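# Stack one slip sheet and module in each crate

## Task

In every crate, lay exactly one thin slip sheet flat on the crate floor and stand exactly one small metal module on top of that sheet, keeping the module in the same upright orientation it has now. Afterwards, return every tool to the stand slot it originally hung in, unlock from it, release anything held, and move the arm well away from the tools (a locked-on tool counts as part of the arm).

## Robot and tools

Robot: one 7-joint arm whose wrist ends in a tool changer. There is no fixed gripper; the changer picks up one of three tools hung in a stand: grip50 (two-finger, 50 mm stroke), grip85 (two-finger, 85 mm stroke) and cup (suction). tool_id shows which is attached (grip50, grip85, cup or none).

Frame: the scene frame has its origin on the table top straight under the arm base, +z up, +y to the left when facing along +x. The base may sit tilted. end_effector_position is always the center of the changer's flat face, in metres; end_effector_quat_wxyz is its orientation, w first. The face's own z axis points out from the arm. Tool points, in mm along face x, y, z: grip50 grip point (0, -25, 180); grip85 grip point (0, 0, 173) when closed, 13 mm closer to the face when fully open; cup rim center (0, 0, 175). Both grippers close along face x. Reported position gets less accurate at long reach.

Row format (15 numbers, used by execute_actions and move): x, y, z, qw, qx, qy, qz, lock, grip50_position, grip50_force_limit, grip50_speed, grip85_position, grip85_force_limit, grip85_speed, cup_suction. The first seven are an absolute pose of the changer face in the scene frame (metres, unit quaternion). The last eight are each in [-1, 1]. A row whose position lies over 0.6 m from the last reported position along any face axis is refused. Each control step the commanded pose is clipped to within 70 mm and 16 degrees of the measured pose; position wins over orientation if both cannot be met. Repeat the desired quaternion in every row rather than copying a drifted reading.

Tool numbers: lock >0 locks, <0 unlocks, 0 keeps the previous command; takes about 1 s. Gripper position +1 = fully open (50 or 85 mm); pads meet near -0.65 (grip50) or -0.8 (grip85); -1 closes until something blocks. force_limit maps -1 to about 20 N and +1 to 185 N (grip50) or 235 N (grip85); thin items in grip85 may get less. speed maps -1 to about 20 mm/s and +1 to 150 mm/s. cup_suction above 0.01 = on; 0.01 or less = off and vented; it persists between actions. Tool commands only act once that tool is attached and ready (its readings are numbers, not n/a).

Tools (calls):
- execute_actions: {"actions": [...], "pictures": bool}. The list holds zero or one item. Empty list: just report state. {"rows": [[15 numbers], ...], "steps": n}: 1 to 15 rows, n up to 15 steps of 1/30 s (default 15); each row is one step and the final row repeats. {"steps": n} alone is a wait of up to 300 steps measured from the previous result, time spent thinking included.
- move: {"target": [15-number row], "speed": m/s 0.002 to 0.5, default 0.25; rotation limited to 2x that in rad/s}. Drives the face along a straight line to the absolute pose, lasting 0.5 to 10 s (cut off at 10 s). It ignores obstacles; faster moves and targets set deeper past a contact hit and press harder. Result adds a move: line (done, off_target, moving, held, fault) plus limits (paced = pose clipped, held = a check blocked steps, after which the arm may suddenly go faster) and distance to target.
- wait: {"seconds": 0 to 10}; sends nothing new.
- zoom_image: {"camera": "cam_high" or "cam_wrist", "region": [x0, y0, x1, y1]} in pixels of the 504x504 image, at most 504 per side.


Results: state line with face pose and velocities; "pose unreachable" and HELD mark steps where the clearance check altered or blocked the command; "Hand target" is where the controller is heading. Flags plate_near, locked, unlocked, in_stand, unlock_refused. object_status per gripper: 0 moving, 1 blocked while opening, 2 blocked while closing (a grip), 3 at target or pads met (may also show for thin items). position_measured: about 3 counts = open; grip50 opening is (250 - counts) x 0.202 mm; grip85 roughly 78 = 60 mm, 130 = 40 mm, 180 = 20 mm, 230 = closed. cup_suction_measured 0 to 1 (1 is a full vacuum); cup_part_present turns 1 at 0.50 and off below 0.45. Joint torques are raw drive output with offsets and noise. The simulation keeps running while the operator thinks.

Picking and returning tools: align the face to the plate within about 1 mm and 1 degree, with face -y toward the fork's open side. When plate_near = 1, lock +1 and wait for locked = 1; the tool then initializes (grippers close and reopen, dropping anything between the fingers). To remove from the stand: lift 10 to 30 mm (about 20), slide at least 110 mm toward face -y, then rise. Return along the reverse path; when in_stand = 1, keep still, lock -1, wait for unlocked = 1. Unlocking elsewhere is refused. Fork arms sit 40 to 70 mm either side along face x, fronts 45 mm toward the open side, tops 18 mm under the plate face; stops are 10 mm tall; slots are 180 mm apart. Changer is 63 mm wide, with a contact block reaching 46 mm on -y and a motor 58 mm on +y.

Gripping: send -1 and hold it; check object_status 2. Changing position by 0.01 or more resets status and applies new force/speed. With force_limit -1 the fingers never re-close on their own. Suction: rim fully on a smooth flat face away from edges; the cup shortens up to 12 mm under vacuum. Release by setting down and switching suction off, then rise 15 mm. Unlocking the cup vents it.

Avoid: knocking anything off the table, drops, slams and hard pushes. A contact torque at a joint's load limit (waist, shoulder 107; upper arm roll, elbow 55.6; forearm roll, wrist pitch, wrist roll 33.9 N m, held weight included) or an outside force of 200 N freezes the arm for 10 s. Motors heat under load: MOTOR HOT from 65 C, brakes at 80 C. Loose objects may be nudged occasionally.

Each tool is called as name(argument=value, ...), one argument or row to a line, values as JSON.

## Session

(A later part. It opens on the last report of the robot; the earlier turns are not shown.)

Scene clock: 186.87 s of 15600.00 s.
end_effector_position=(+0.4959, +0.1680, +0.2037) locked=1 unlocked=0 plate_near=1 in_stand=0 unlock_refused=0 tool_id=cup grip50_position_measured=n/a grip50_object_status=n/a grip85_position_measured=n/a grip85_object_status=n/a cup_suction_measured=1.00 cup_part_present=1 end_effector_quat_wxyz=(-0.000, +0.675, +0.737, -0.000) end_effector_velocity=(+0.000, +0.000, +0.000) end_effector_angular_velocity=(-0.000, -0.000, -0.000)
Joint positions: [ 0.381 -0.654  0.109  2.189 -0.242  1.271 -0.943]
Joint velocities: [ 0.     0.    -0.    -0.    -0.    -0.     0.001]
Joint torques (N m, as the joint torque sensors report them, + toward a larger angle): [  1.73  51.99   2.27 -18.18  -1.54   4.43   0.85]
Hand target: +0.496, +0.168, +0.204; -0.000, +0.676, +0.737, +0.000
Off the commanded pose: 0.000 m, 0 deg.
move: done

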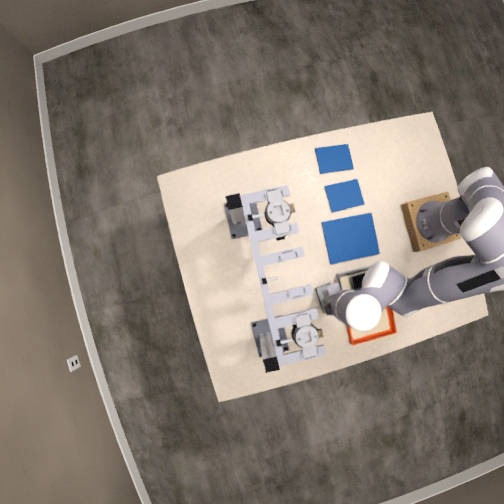

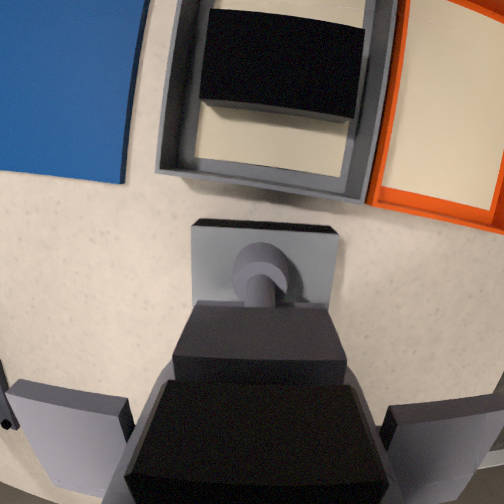

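move(
  target=[0.496,0.168,0.265,0,0.6756,0.7373,0,0,1,0,0,1,0,0,1],
  speed=0.05,
)

move(
  target=[0.36,0.3085,0.265,0,0.7071,0.7071,0,0,1,0,0,1,0,0,1],
  speed=0.1,
)

move(
  target=[0.36,0.3085,0.206,0,0.7071,0.7071,0,0,1,0,0,1,0,0,1],
  speed=0.04,
)

move(
  target=[0.36,0.3085,0.2003,0,0.7071,0.7071,0,0,1,0,0,1,0,0,1],
  speed=0.008,
)

move(
  target=[0.36,0.3085,0.203,0,0.7071,0.7071,0,0,1,0,0,1,0,0,0],
  speed=0.004,
)

move(
  target=[0.36,0.3085,0.25,0,0.7071,0.7071,0,0,1,0,0,1,0,0,0],
  speed=0.06,
)

move(
  target=[0.511,0.0324,0.3845,0,0.7193,0.6947,0,0,1,0,0,1,0,0,0],
  speed=0.2,
)

move(
  target=[0.6362,0.028,0.3845,0,0.7193,0.6947,0,0,1,0,0,1,0,0,0],
  speed=0.06,
)

move(
  target=[0.6362,0.028,0.3643,0,0.7193,0.6947,0,0,1,0,0,1,0,0,0],
  speed=0.015,
)

Scene clock: 198.97 s of 15600.00 s.
end_effector_position=(+0.4958, +0.1679, +0.2651) locked=1 unlocked=0 plate_near=1 in_stand=0 unlock_refused=0 tool_id=cup grip50_position_measured=n/a grip50_object_status=n/a grip85_position_measured=n/a grip85_object_status=n/a cup_suction_measured=1.00 cup_part_present=1 end_effector_quat_wxyz=(+0.000, +0.676, +0.737, -0.000) end_effector_velocity=(+0.000, +0.000, -0.000) end_effector_angular_velocity=(-0.000, +0.000, -0.000)
Joint positions: [ 0.337 -0.504  0.171  2.186 -0.201  1.116 -0.972]
Joint velocities: [-0. -0.  0. -0. -0.  0.  0.]
Joint torques (N m, as the joint torque sensors report them, + toward a larger angle): [ -2.21  49.09   4.6  -20.9   -2.35   4.2   -0.12]
Hand target: +0.496, +0.168, +0.265; +0.000, +0.676, +0.737, -0.000
Off the commanded pose: 0.000 m, 0 deg.
move: done

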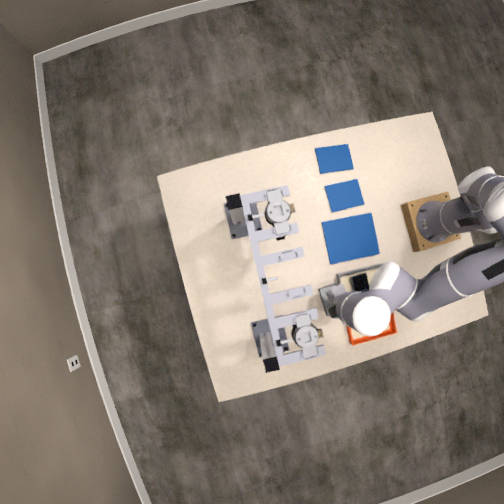

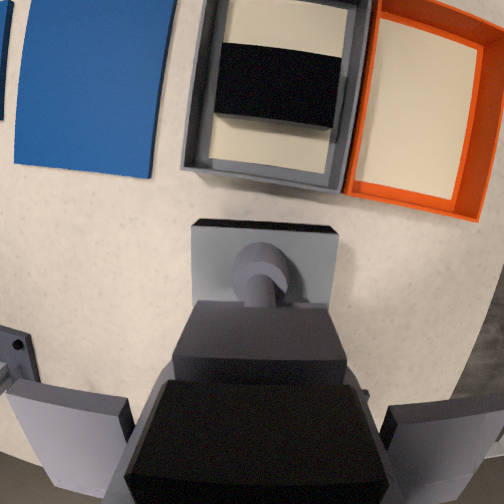

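Scene clock: 201.20 s of 15600.00 s.
end_effector_position=(+0.3593, +0.3089, +0.2647) locked=1 unlocked=0 plate_near=1 in_stand=0 unlock_refused=0 tool_id=cup grip50_position_measured=n/a grip50_object_status=n/a grip85_position_measured=n/a grip85_object_status=n/a cup_suction_measured=1.00 cup_part_present=1 end_effector_quat_wxyz=(-0.001, +0.707, +0.707, +0.000) end_effector_velocity=(+0.000, -0.000, +0.000) end_effector_angular_velocity=(-0.000, -0.000, -0.000)
Joint positions: [ 0.714 -0.439  0.185  2.334 -0.235  1.195 -0.454]
Joint velocities: [-0.001 -0.     0.    -0.    -0.001 -0.     0.   ]
Joint torques (N m, as the joint torque sensors report them, + toward a larger angle): [ -1.67  44.36   2.7  -18.43  -1.89   4.53   0.12]
Hand target: +0.359, +0.309, +0.265; -0.001, +0.707, +0.707, +0.000
Off the commanded pose: 0.001 m, 0 deg.
move: done

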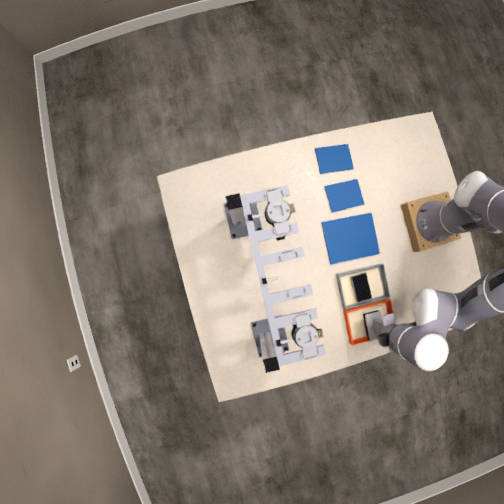

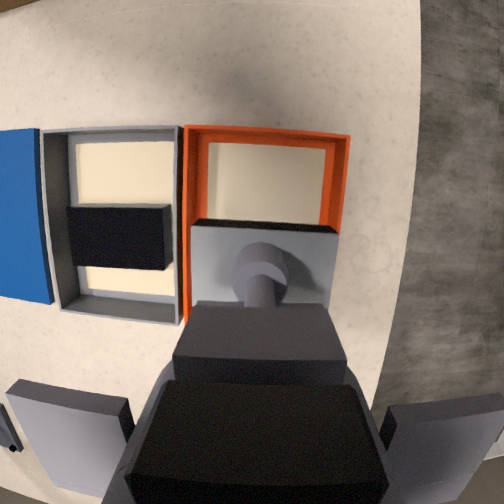

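Scene clock: 202.90 s of 15600.00 s.
end_effector_position=(+0.3599, +0.3085, +0.2057) locked=1 unlocked=0 plate_near=1 in_stand=0 unlock_refused=0 tool_id=cup grip50_position_measured=n/a grip50_object_status=n/a grip85_position_measured=n/a grip85_object_status=n/a cup_suction_measured=1.00 cup_part_present=1 end_effector_quat_wxyz=(-0.000, +0.707, +0.707, -0.000) end_effector_velocity=(+0.000, +0.000, +0.000) end_effector_angular_velocity=(+0.000, -0.001, +0.002)
Joint positions: [ 0.78  -0.6    0.089  2.343 -0.296  1.369 -0.41 ]
Joint velocities: [-0.     0.001 -0.    -0.    -0.001  0.    -0.001]
Joint torques (N m, as the joint torque sensors report them, + toward a larger angle): [  0.47  47.93   1.6  -15.38  -0.89   4.53   0.67]
Hand target: +0.360, +0.309, +0.206; -0.000, +0.707, +0.707, -0.000
Off the commanded pose: 0.000 m, 0 deg.
move: done

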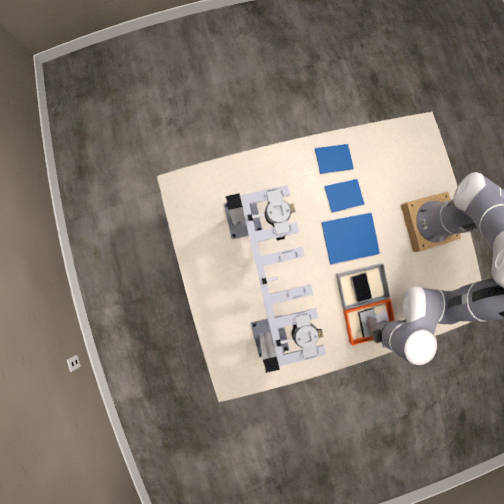

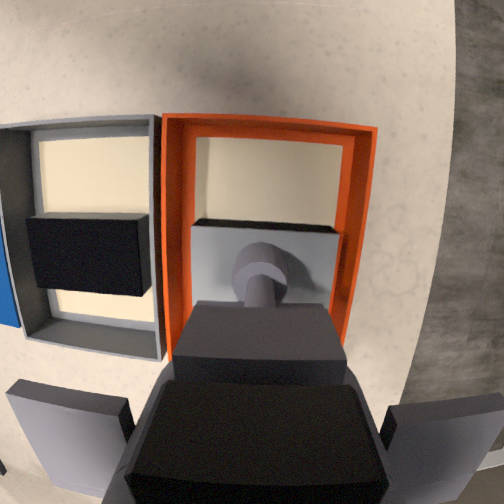

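Scene clock: 203.80 s of 15600.00 s.
end_effector_position=(+0.3599, +0.3084, +0.2003) locked=1 unlocked=0 plate_near=1 in_stand=0 unlock_refused=0 tool_id=cup grip50_position_measured=n/a grip50_object_status=n/a grip85_position_measured=n/a grip85_object_status=n/a cup_suction_measured=1.00 cup_part_present=1 end_effector_quat_wxyz=(-0.000, +0.707, +0.707, -0.000) end_effector_velocity=(-0.000, +0.000, -0.000) end_effector_angular_velocity=(+0.000, -0.000, +0.000)
Joint positions: [ 0.789 -0.615  0.079  2.342 -0.298  1.385 -0.408]
Joint velocities: [ 0. -0. -0.  0. -0.  0.  0.]
Joint torques (N m, as the joint torque sensors report them, + toward a larger angle): [  0.05  46.16   1.9  -14.42  -0.92   4.16   1.08]
Hand target: +0.360, +0.309, +0.200; -0.000, +0.707, +0.707, -0.000
Off the commanded pose: 0.000 m, 0 deg.
move: done

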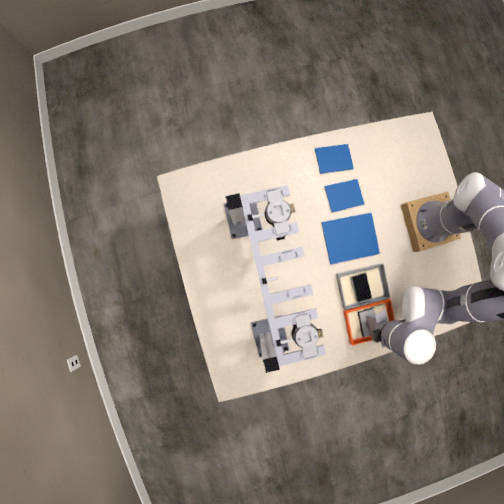

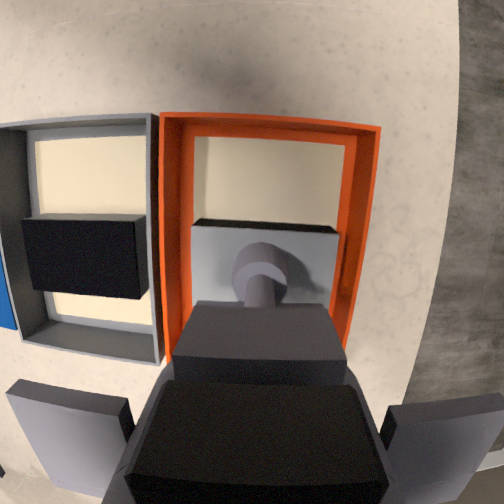

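Scene clock: 204.70 s of 15600.00 s.
end_effector_position=(+0.3604, +0.3089, +0.2036) locked=1 unlocked=0 plate_near=1 in_stand=0 unlock_refused=0 tool_id=cup grip50_position_measured=n/a grip50_object_status=n/a grip85_position_measured=n/a grip85_object_status=n/a cup_suction_measured=0.01 cup_part_present=0 end_effector_quat_wxyz=(-0.000, +0.707, +0.707, +0.001) end_effector_velocity=(-0.000, -0.000, -0.000) end_effector_angular_velocity=(-0.000, +0.000, -0.001)
Joint positions: [ 0.785 -0.607  0.083  2.342 -0.297  1.378 -0.408]
Joint velocities: [-0.     0.     0.     0.    -0.    -0.     0.002]
Joint torques (N m, as the joint torque sensors report them, + toward a larger angle): [ -1.01  41.02   3.3  -11.53  -0.89   3.15   0.18]
Hand target: +0.360, +0.308, +0.203; +0.000, +0.707, +0.707, +0.000
Off the commanded pose: 0.001 m, 0 deg.
move: done

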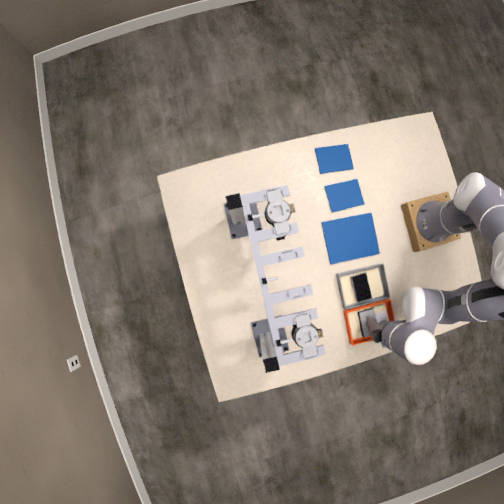

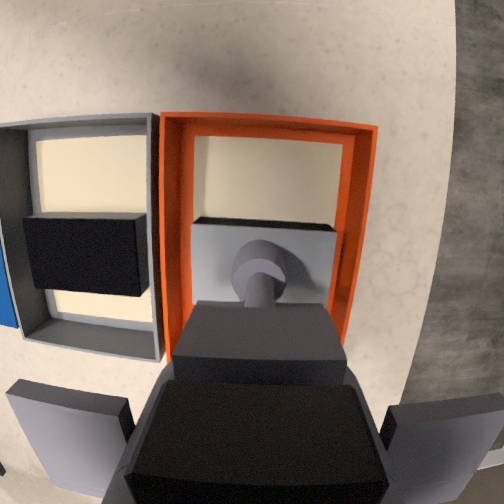

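Scene clock: 205.73 s of 15600.00 s.
end_effector_position=(+0.3600, +0.3084, +0.2502) locked=1 unlocked=0 plate_near=1 in_stand=0 unlock_refused=0 tool_id=cup grip50_position_measured=n/a grip50_object_status=n/a grip85_position_measured=n/a grip85_object_status=n/a cup_suction_measured=0.01 cup_part_present=0 end_effector_quat_wxyz=(+0.000, +0.707, +0.707, +0.000) end_effector_velocity=(-0.000, -0.000, -0.000) end_effector_angular_velocity=(-0.000, +0.001, +0.000)
Joint positions: [ 0.731 -0.477  0.159  2.339 -0.254  1.239 -0.441]
Joint velocities: [-0.    -0.001  0.    -0.     0.     0.    -0.   ]
Joint torques (N m, as the joint torque sensors report them, + toward a larger angle): [ -2.25  44.33   3.89 -17.49  -1.38   3.97  -0.25]
Hand target: +0.360, +0.308, +0.250; +0.000, +0.707, +0.707, +0.000
Off the commanded pose: 0.000 m, 0 deg.
move: done

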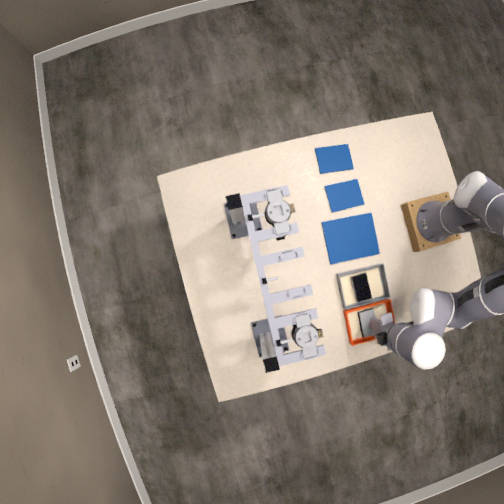

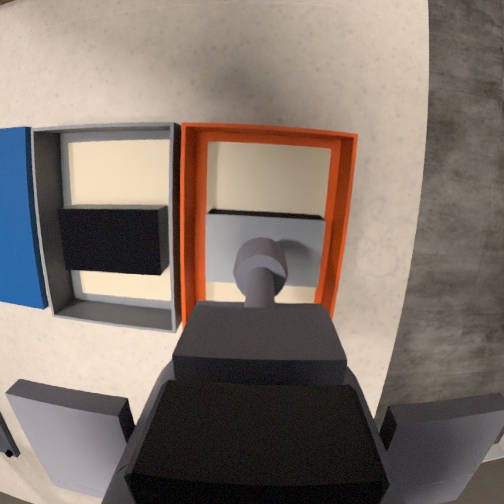

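Scene clock: 207.77 s of 15600.00 s.
end_effector_position=(+0.5115, +0.0316, +0.3850) locked=1 unlocked=0 plate_near=1 in_stand=0 unlock_refused=0 tool_id=cup grip50_position_measured=n/a grip50_object_status=n/a grip85_position_measured=n/a grip85_object_status=n/a cup_suction_measured=0.01 cup_part_present=0 end_effector_quat_wxyz=(+0.001, +0.719, +0.695, -0.000) end_effector_velocity=(+0.000, +0.000, +0.000) end_effector_angular_velocity=(+0.000, -0.000, +0.000)
Joint positions: [ 0.192 -0.206  0.079  2.15  -0.031  0.797 -1.228]
Joint velocities: [-0. -0.  0. -0. -0.  0. -0.]
Joint torques (N m, as the joint torque sensors report them, + toward a larger angle): [ -0.7   41.69   1.33 -26.93  -3.37   4.35   0.59]
Hand target: +0.511, +0.032, +0.385; +0.001, +0.719, +0.695, -0.001
Off the commanded pose: 0.001 m, 0 deg.
move: done

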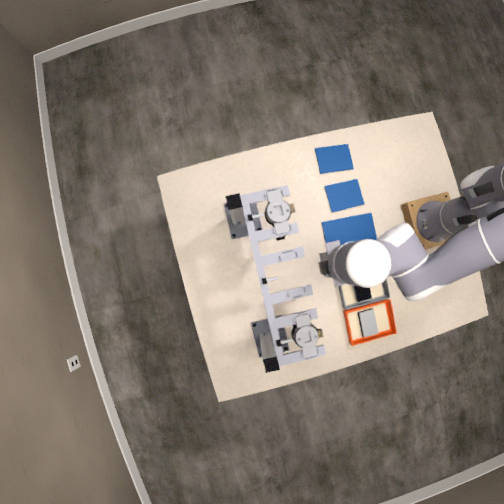

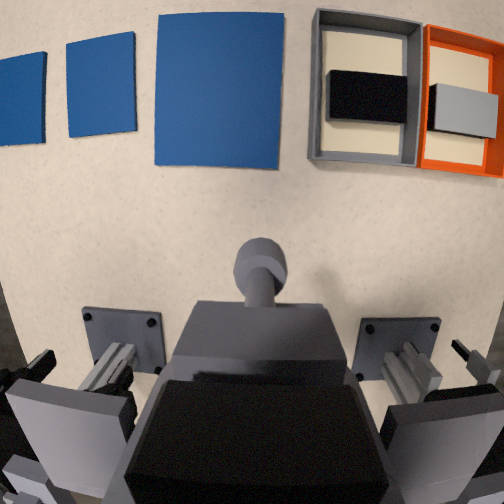

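Scene clock: 210.13 s of 15600.00 s.
end_effector_position=(+0.6363, +0.0283, +0.3850) locked=1 unlocked=0 plate_near=1 in_stand=0 unlock_refused=0 tool_id=cup grip50_position_measured=n/a grip50_object_status=n/a grip85_position_measured=n/a grip85_object_status=n/a cup_suction_measured=0.01 cup_part_present=0 end_effector_quat_wxyz=(+0.000, +0.719, +0.695, -0.000) end_effector_velocity=(-0.000, -0.000, +0.000) end_effector_angular_velocity=(-0.000, -0.000, +0.000)
Joint positions: [ 0.176 -0.462  0.035  1.764 -0.023  0.666 -1.296]
Joint velocities: [-0.  0.  0.  0. -0. -0. -0.]
Joint torques (N m, as the joint torque sensors report them, + toward a larger angle): [ -1.78  58.47   1.25 -29.35  -3.55   4.21  -0.31]
Hand target: +0.636, +0.028, +0.385; +0.000, +0.719, +0.695, -0.000
Off the commanded pose: 0.001 m, 0 deg.
move: done

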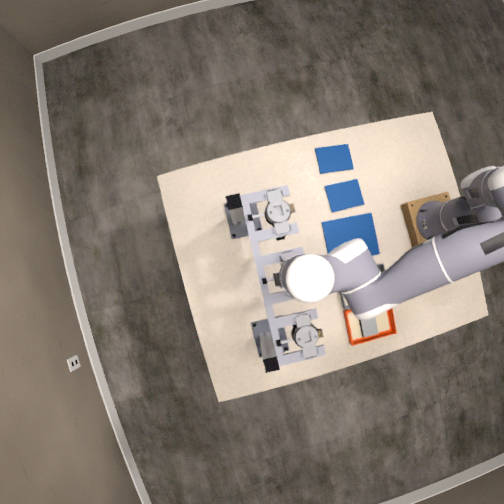

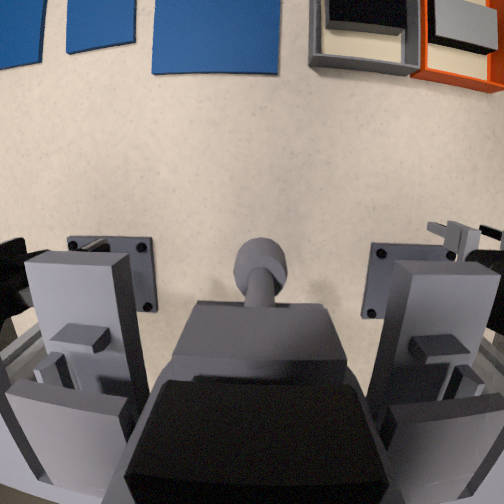

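Scene clock: 211.73 s of 15600.00 s.
end_effector_position=(+0.6364, +0.0282, +0.3644) locked=1 unlocked=0 plate_near=1 in_stand=1 unlock_refused=0 tool_id=cup grip50_position_measured=n/a grip50_object_status=n/a grip85_position_measured=n/a grip85_object_status=n/a cup_suction_measured=0.01 cup_part_present=0 end_effector_quat_wxyz=(+0.000, +0.719, +0.695, +0.000) end_effector_velocity=(+0.000, -0.000, +0.000) end_effector_angular_velocity=(-0.001, -0.000, +0.001)
Joint positions: [ 0.176 -0.493  0.035  1.779 -0.024  0.713 -1.296]
Joint velocities: [-0.     0.    -0.    -0.    -0.001 -0.    -0.   ]
Joint torques (N m, as the joint torque sensors report them, + toward a larger angle): [ -0.99  57.56   0.36 -29.38  -4.1    4.26  -0.04]
Hand target: +0.636, +0.028, +0.364; -0.000, +0.719, +0.695, +0.000
Off the commanded pose: 0.000 m, 0 deg.
move: done

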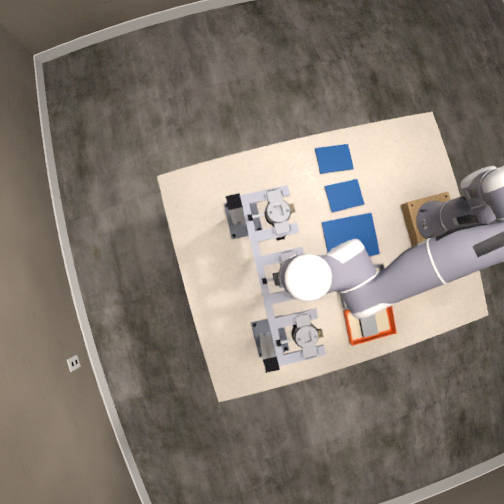

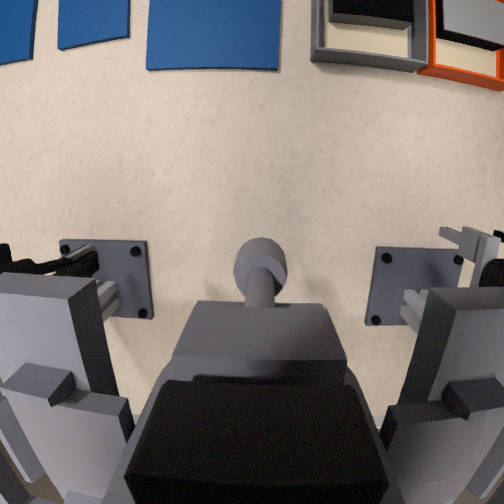

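move(
  target=[0.6362,0.028,0.3643,0,0.7193,0.6947,0,-1,1,0,0,1,0,0,0],
  speed=0.01,
)

wait(
  seconds=0.8,
)

Scene clock: 215.37 s of 15600.00 s.
end_effector_position=(+0.6363, +0.0281, +0.3644) locked=0 unlocked=0 plate_near=1 in_stand=1 unlock_refused=0 tool_id=none grip50_position_measured=n/a grip50_object_status=n/a grip85_position_measured=n/a grip85_object_status=n/a cup_suction_measured=n/a cup_part_present=n/a end_effector_quat_wxyz=(-0.000, +0.719, +0.695, +0.000) end_effector_velocity=(-0.000, +0.000, +0.000) end_effector_angular_velocity=(-0.000, +0.000, +0.001)
Joint positions: [ 0.176 -0.493  0.035  1.779 -0.024  0.713 -1.296]
Joint velocities: [ 0.     0.     0.    -0.    -0.    -0.    -0.001]
Joint torques (N m, as the joint torque sensors report them, + toward a larger angle): [ -1.37  54.29   0.25 -24.83  -3.25   3.58   0.1 ]
Hand target: +0.636, +0.028, +0.364; -0.000, +0.719, +0.695, -0.000
Off the commanded pose: 0.000 m, 0 deg.
move: done

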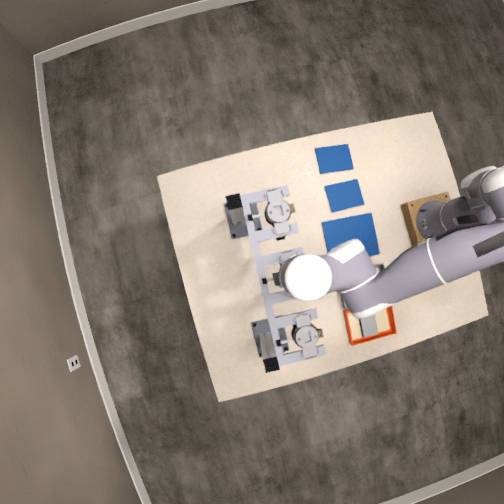

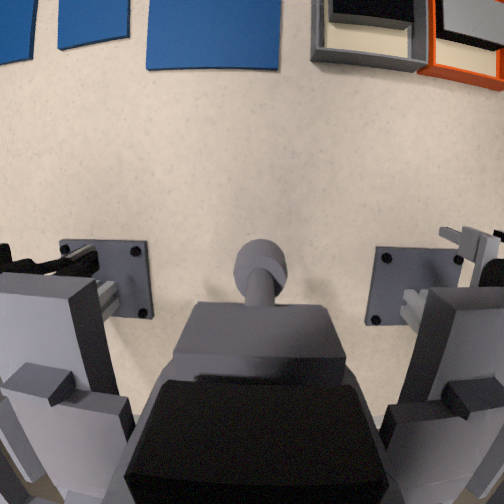

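Scene clock: 216.17 s of 15600.00 s.
end_effector_position=(+0.6363, +0.0281, +0.3644) locked=0 unlocked=1 plate_near=1 in_stand=1 unlock_refused=0 tool_id=none grip50_position_measured=n/a grip50_object_status=n/a grip85_position_measured=n/a grip85_object_status=n/a cup_suction_measured=n/a cup_part_present=n/a end_effector_quat_wxyz=(-0.000, +0.719, +0.695, +0.000) end_effector_velocity=(+0.000, -0.000, +0.000) end_effector_angular_velocity=(-0.001, -0.000, +0.000)
Joint positions: [ 0.176 -0.493  0.035  1.779 -0.024  0.713 -1.296]
Joint velocities: [-0.    -0.    -0.     0.    -0.001  0.     0.001]
Joint torques (N m, as the joint torque sensors report them, + toward a larger angle): [ -0.65  54.63   0.54 -24.42  -3.79   3.45   0.31]
Hand target: +0.636, +0.028, +0.364; -0.000, +0.719, +0.695, -0.000
Off the commanded pose: 0.000 m, 0 deg.
Steps of this call (steps 1 to 24: nothing new was sent). Readings (end_effector_position | what the end effector reports):
1: (+0.6363, +0.0281, +0.3644) | locked=0 unlocked=0 plate_near=1 in_stand=1 unlock_refused=0 tool_id=none grip50_position_measured=n/a grip50_object_status=n/a grip85_position_measured=n/a grip85_object_status=n/a cup_suction_measured=n/a cup_part_present=n/a
2: (+0.6363, +0.0281, +0.3644) | locked=0 unlocked=0 plate_near=1 in_stand=1 unlock_refused=0 tool_id=none grip50_position_measured=n/a grip50_object_status=n/a grip85_position_measured=n/a grip85_object_status=n/a cup_suction_measured=n/a cup_part_present=n/a
4: (+0.6363, +0.0281, +0.3644) | locked=0 unlocked=1 plate_near=1 in_stand=1 unlock_refused=0 tool_id=none grip50_position_measured=n/a grip50_object_status=n/a grip85_position_measured=n/a grip85_object_status=n/a cup_suction_measured=n/a cup_part_present=n/a
8: (+0.6363, +0.0281, +0.3644) | locked=0 unlocked=1 plate_near=1 in_stand=1 unlock_refused=0 tool_id=none grip50_position_measured=n/a grip50_object_status=n/a grip85_position_measured=n/a grip85_object_status=n/a cup_suction_measured=n/a cup_part_present=n/a
24: the state above

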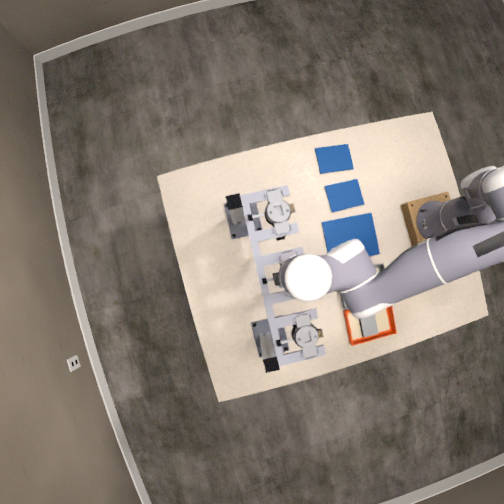

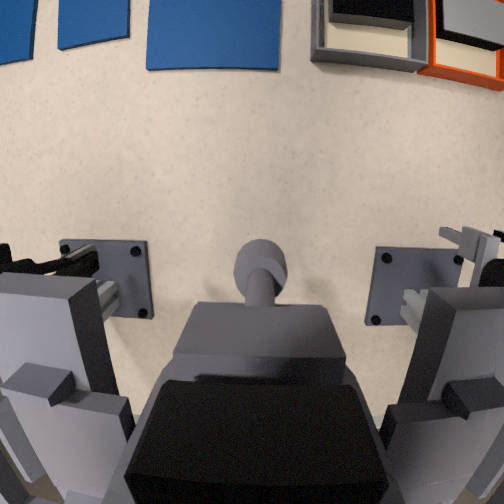

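move(
  target=[0.6362,0.028,0.41,0,0.7193,0.6947,0,0,1,0,0,1,0,0,0],
  speed=0.04,
)

move(
  target=[0.36,0.0,0.5,0,0.7193,0.6947,0,0,1,0,0,1,0,0,0],
)

finished_scene(
  scene=1,
)

Scene clock: 220.93 s of 15600.00 s.
end_effector_position=(+0.6361, +0.0279, +0.4102) locked=0 unlocked=1 plate_near=0 in_stand=0 unlock_refused=0 tool_id=none grip50_position_measured=n/a grip50_object_status=n/a grip85_position_measured=n/a grip85_object_status=n/a cup_suction_measured=n/a cup_part_present=n/a end_effector_quat_wxyz=(+0.000, +0.719, +0.694, +0.000) end_effector_velocity=(+0.000, -0.000, -0.000) end_effector_angular_velocity=(-0.001, +0.000, +0.001)
Joint positions: [ 0.173 -0.426  0.039  1.742 -0.022  0.609 -1.297]
Joint velocities: [ 0.    -0.    -0.    -0.    -0.001 -0.    -0.   ]
Joint torques (N m, as the joint torque sensors report them, + toward a larger angle): [ -1.97  51.71   1.59 -27.44  -3.22   2.94  -0.4 ]
Hand target: +0.636, +0.028, +0.410; +0.000, +0.719, +0.695, -0.000
Off the commanded pose: 0.000 m, 0 deg.
move: done

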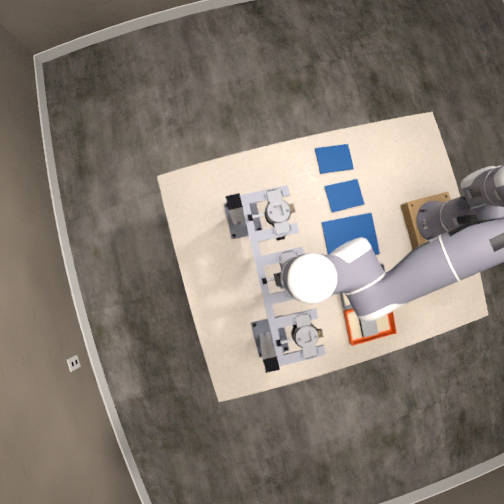

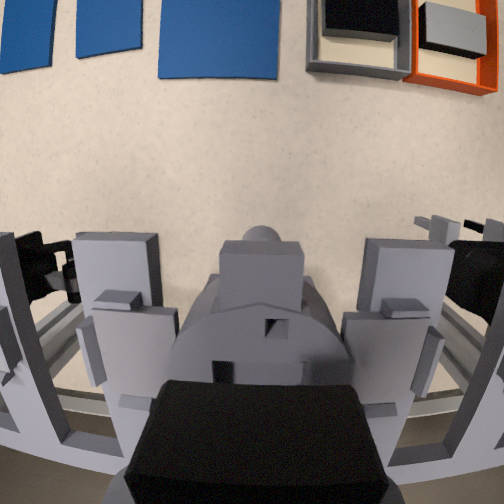

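Scene clock: 222.50 s of 15600.00 s.
end_effector_position=(+0.3596, -0.0006, +0.4992) locked=0 unlocked=1 plate_near=0 in_stand=0 unlock_refused=0 tool_id=none grip50_position_measured=n/a grip50_object_status=n/a grip85_position_measured=n/a grip85_object_status=n/a cup_suction_measured=n/a cup_part_present=n/a end_effector_quat_wxyz=(-0.000, +0.719, +0.695, +0.000) end_effector_velocity=(+0.000, +0.000, -0.001) end_effector_angular_velocity=(+0.000, +0.003, -0.000)
Joint positions: [ 0.114  0.366  0.166  2.341  0.062  0.42  -1.273]
Joint velocities: [ 0.    -0.002  0.    -0.     0.001 -0.001 -0.   ]
Joint torques (N m, as the joint torque sensors report them, + toward a larger angle): [ -0.61  15.44  -2.57 -30.17  -4.19   3.7   -0.48]
Hand target: +0.360, -0.001, +0.499; -0.000, +0.719, +0.695, +0.000
Off the commanded pose: 0.001 m, 0 deg.
move: done

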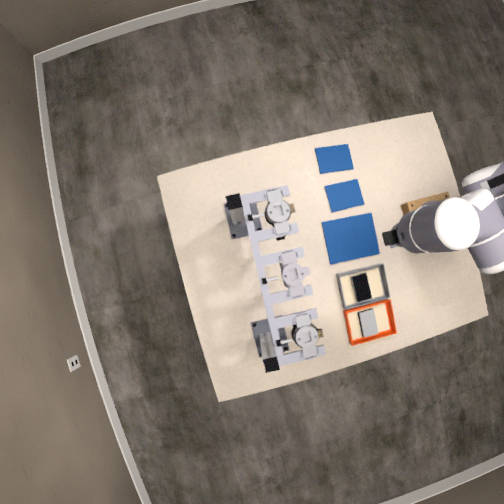

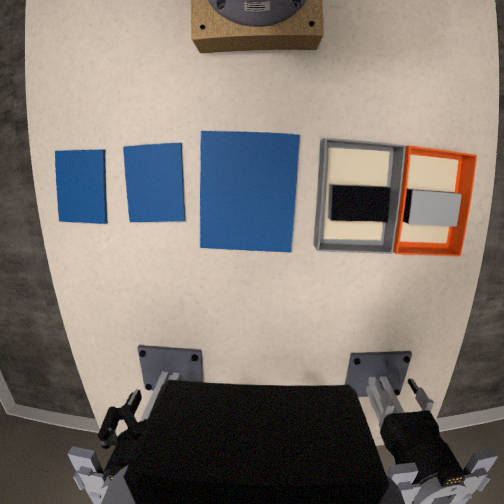

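The scene is finished: the task was done.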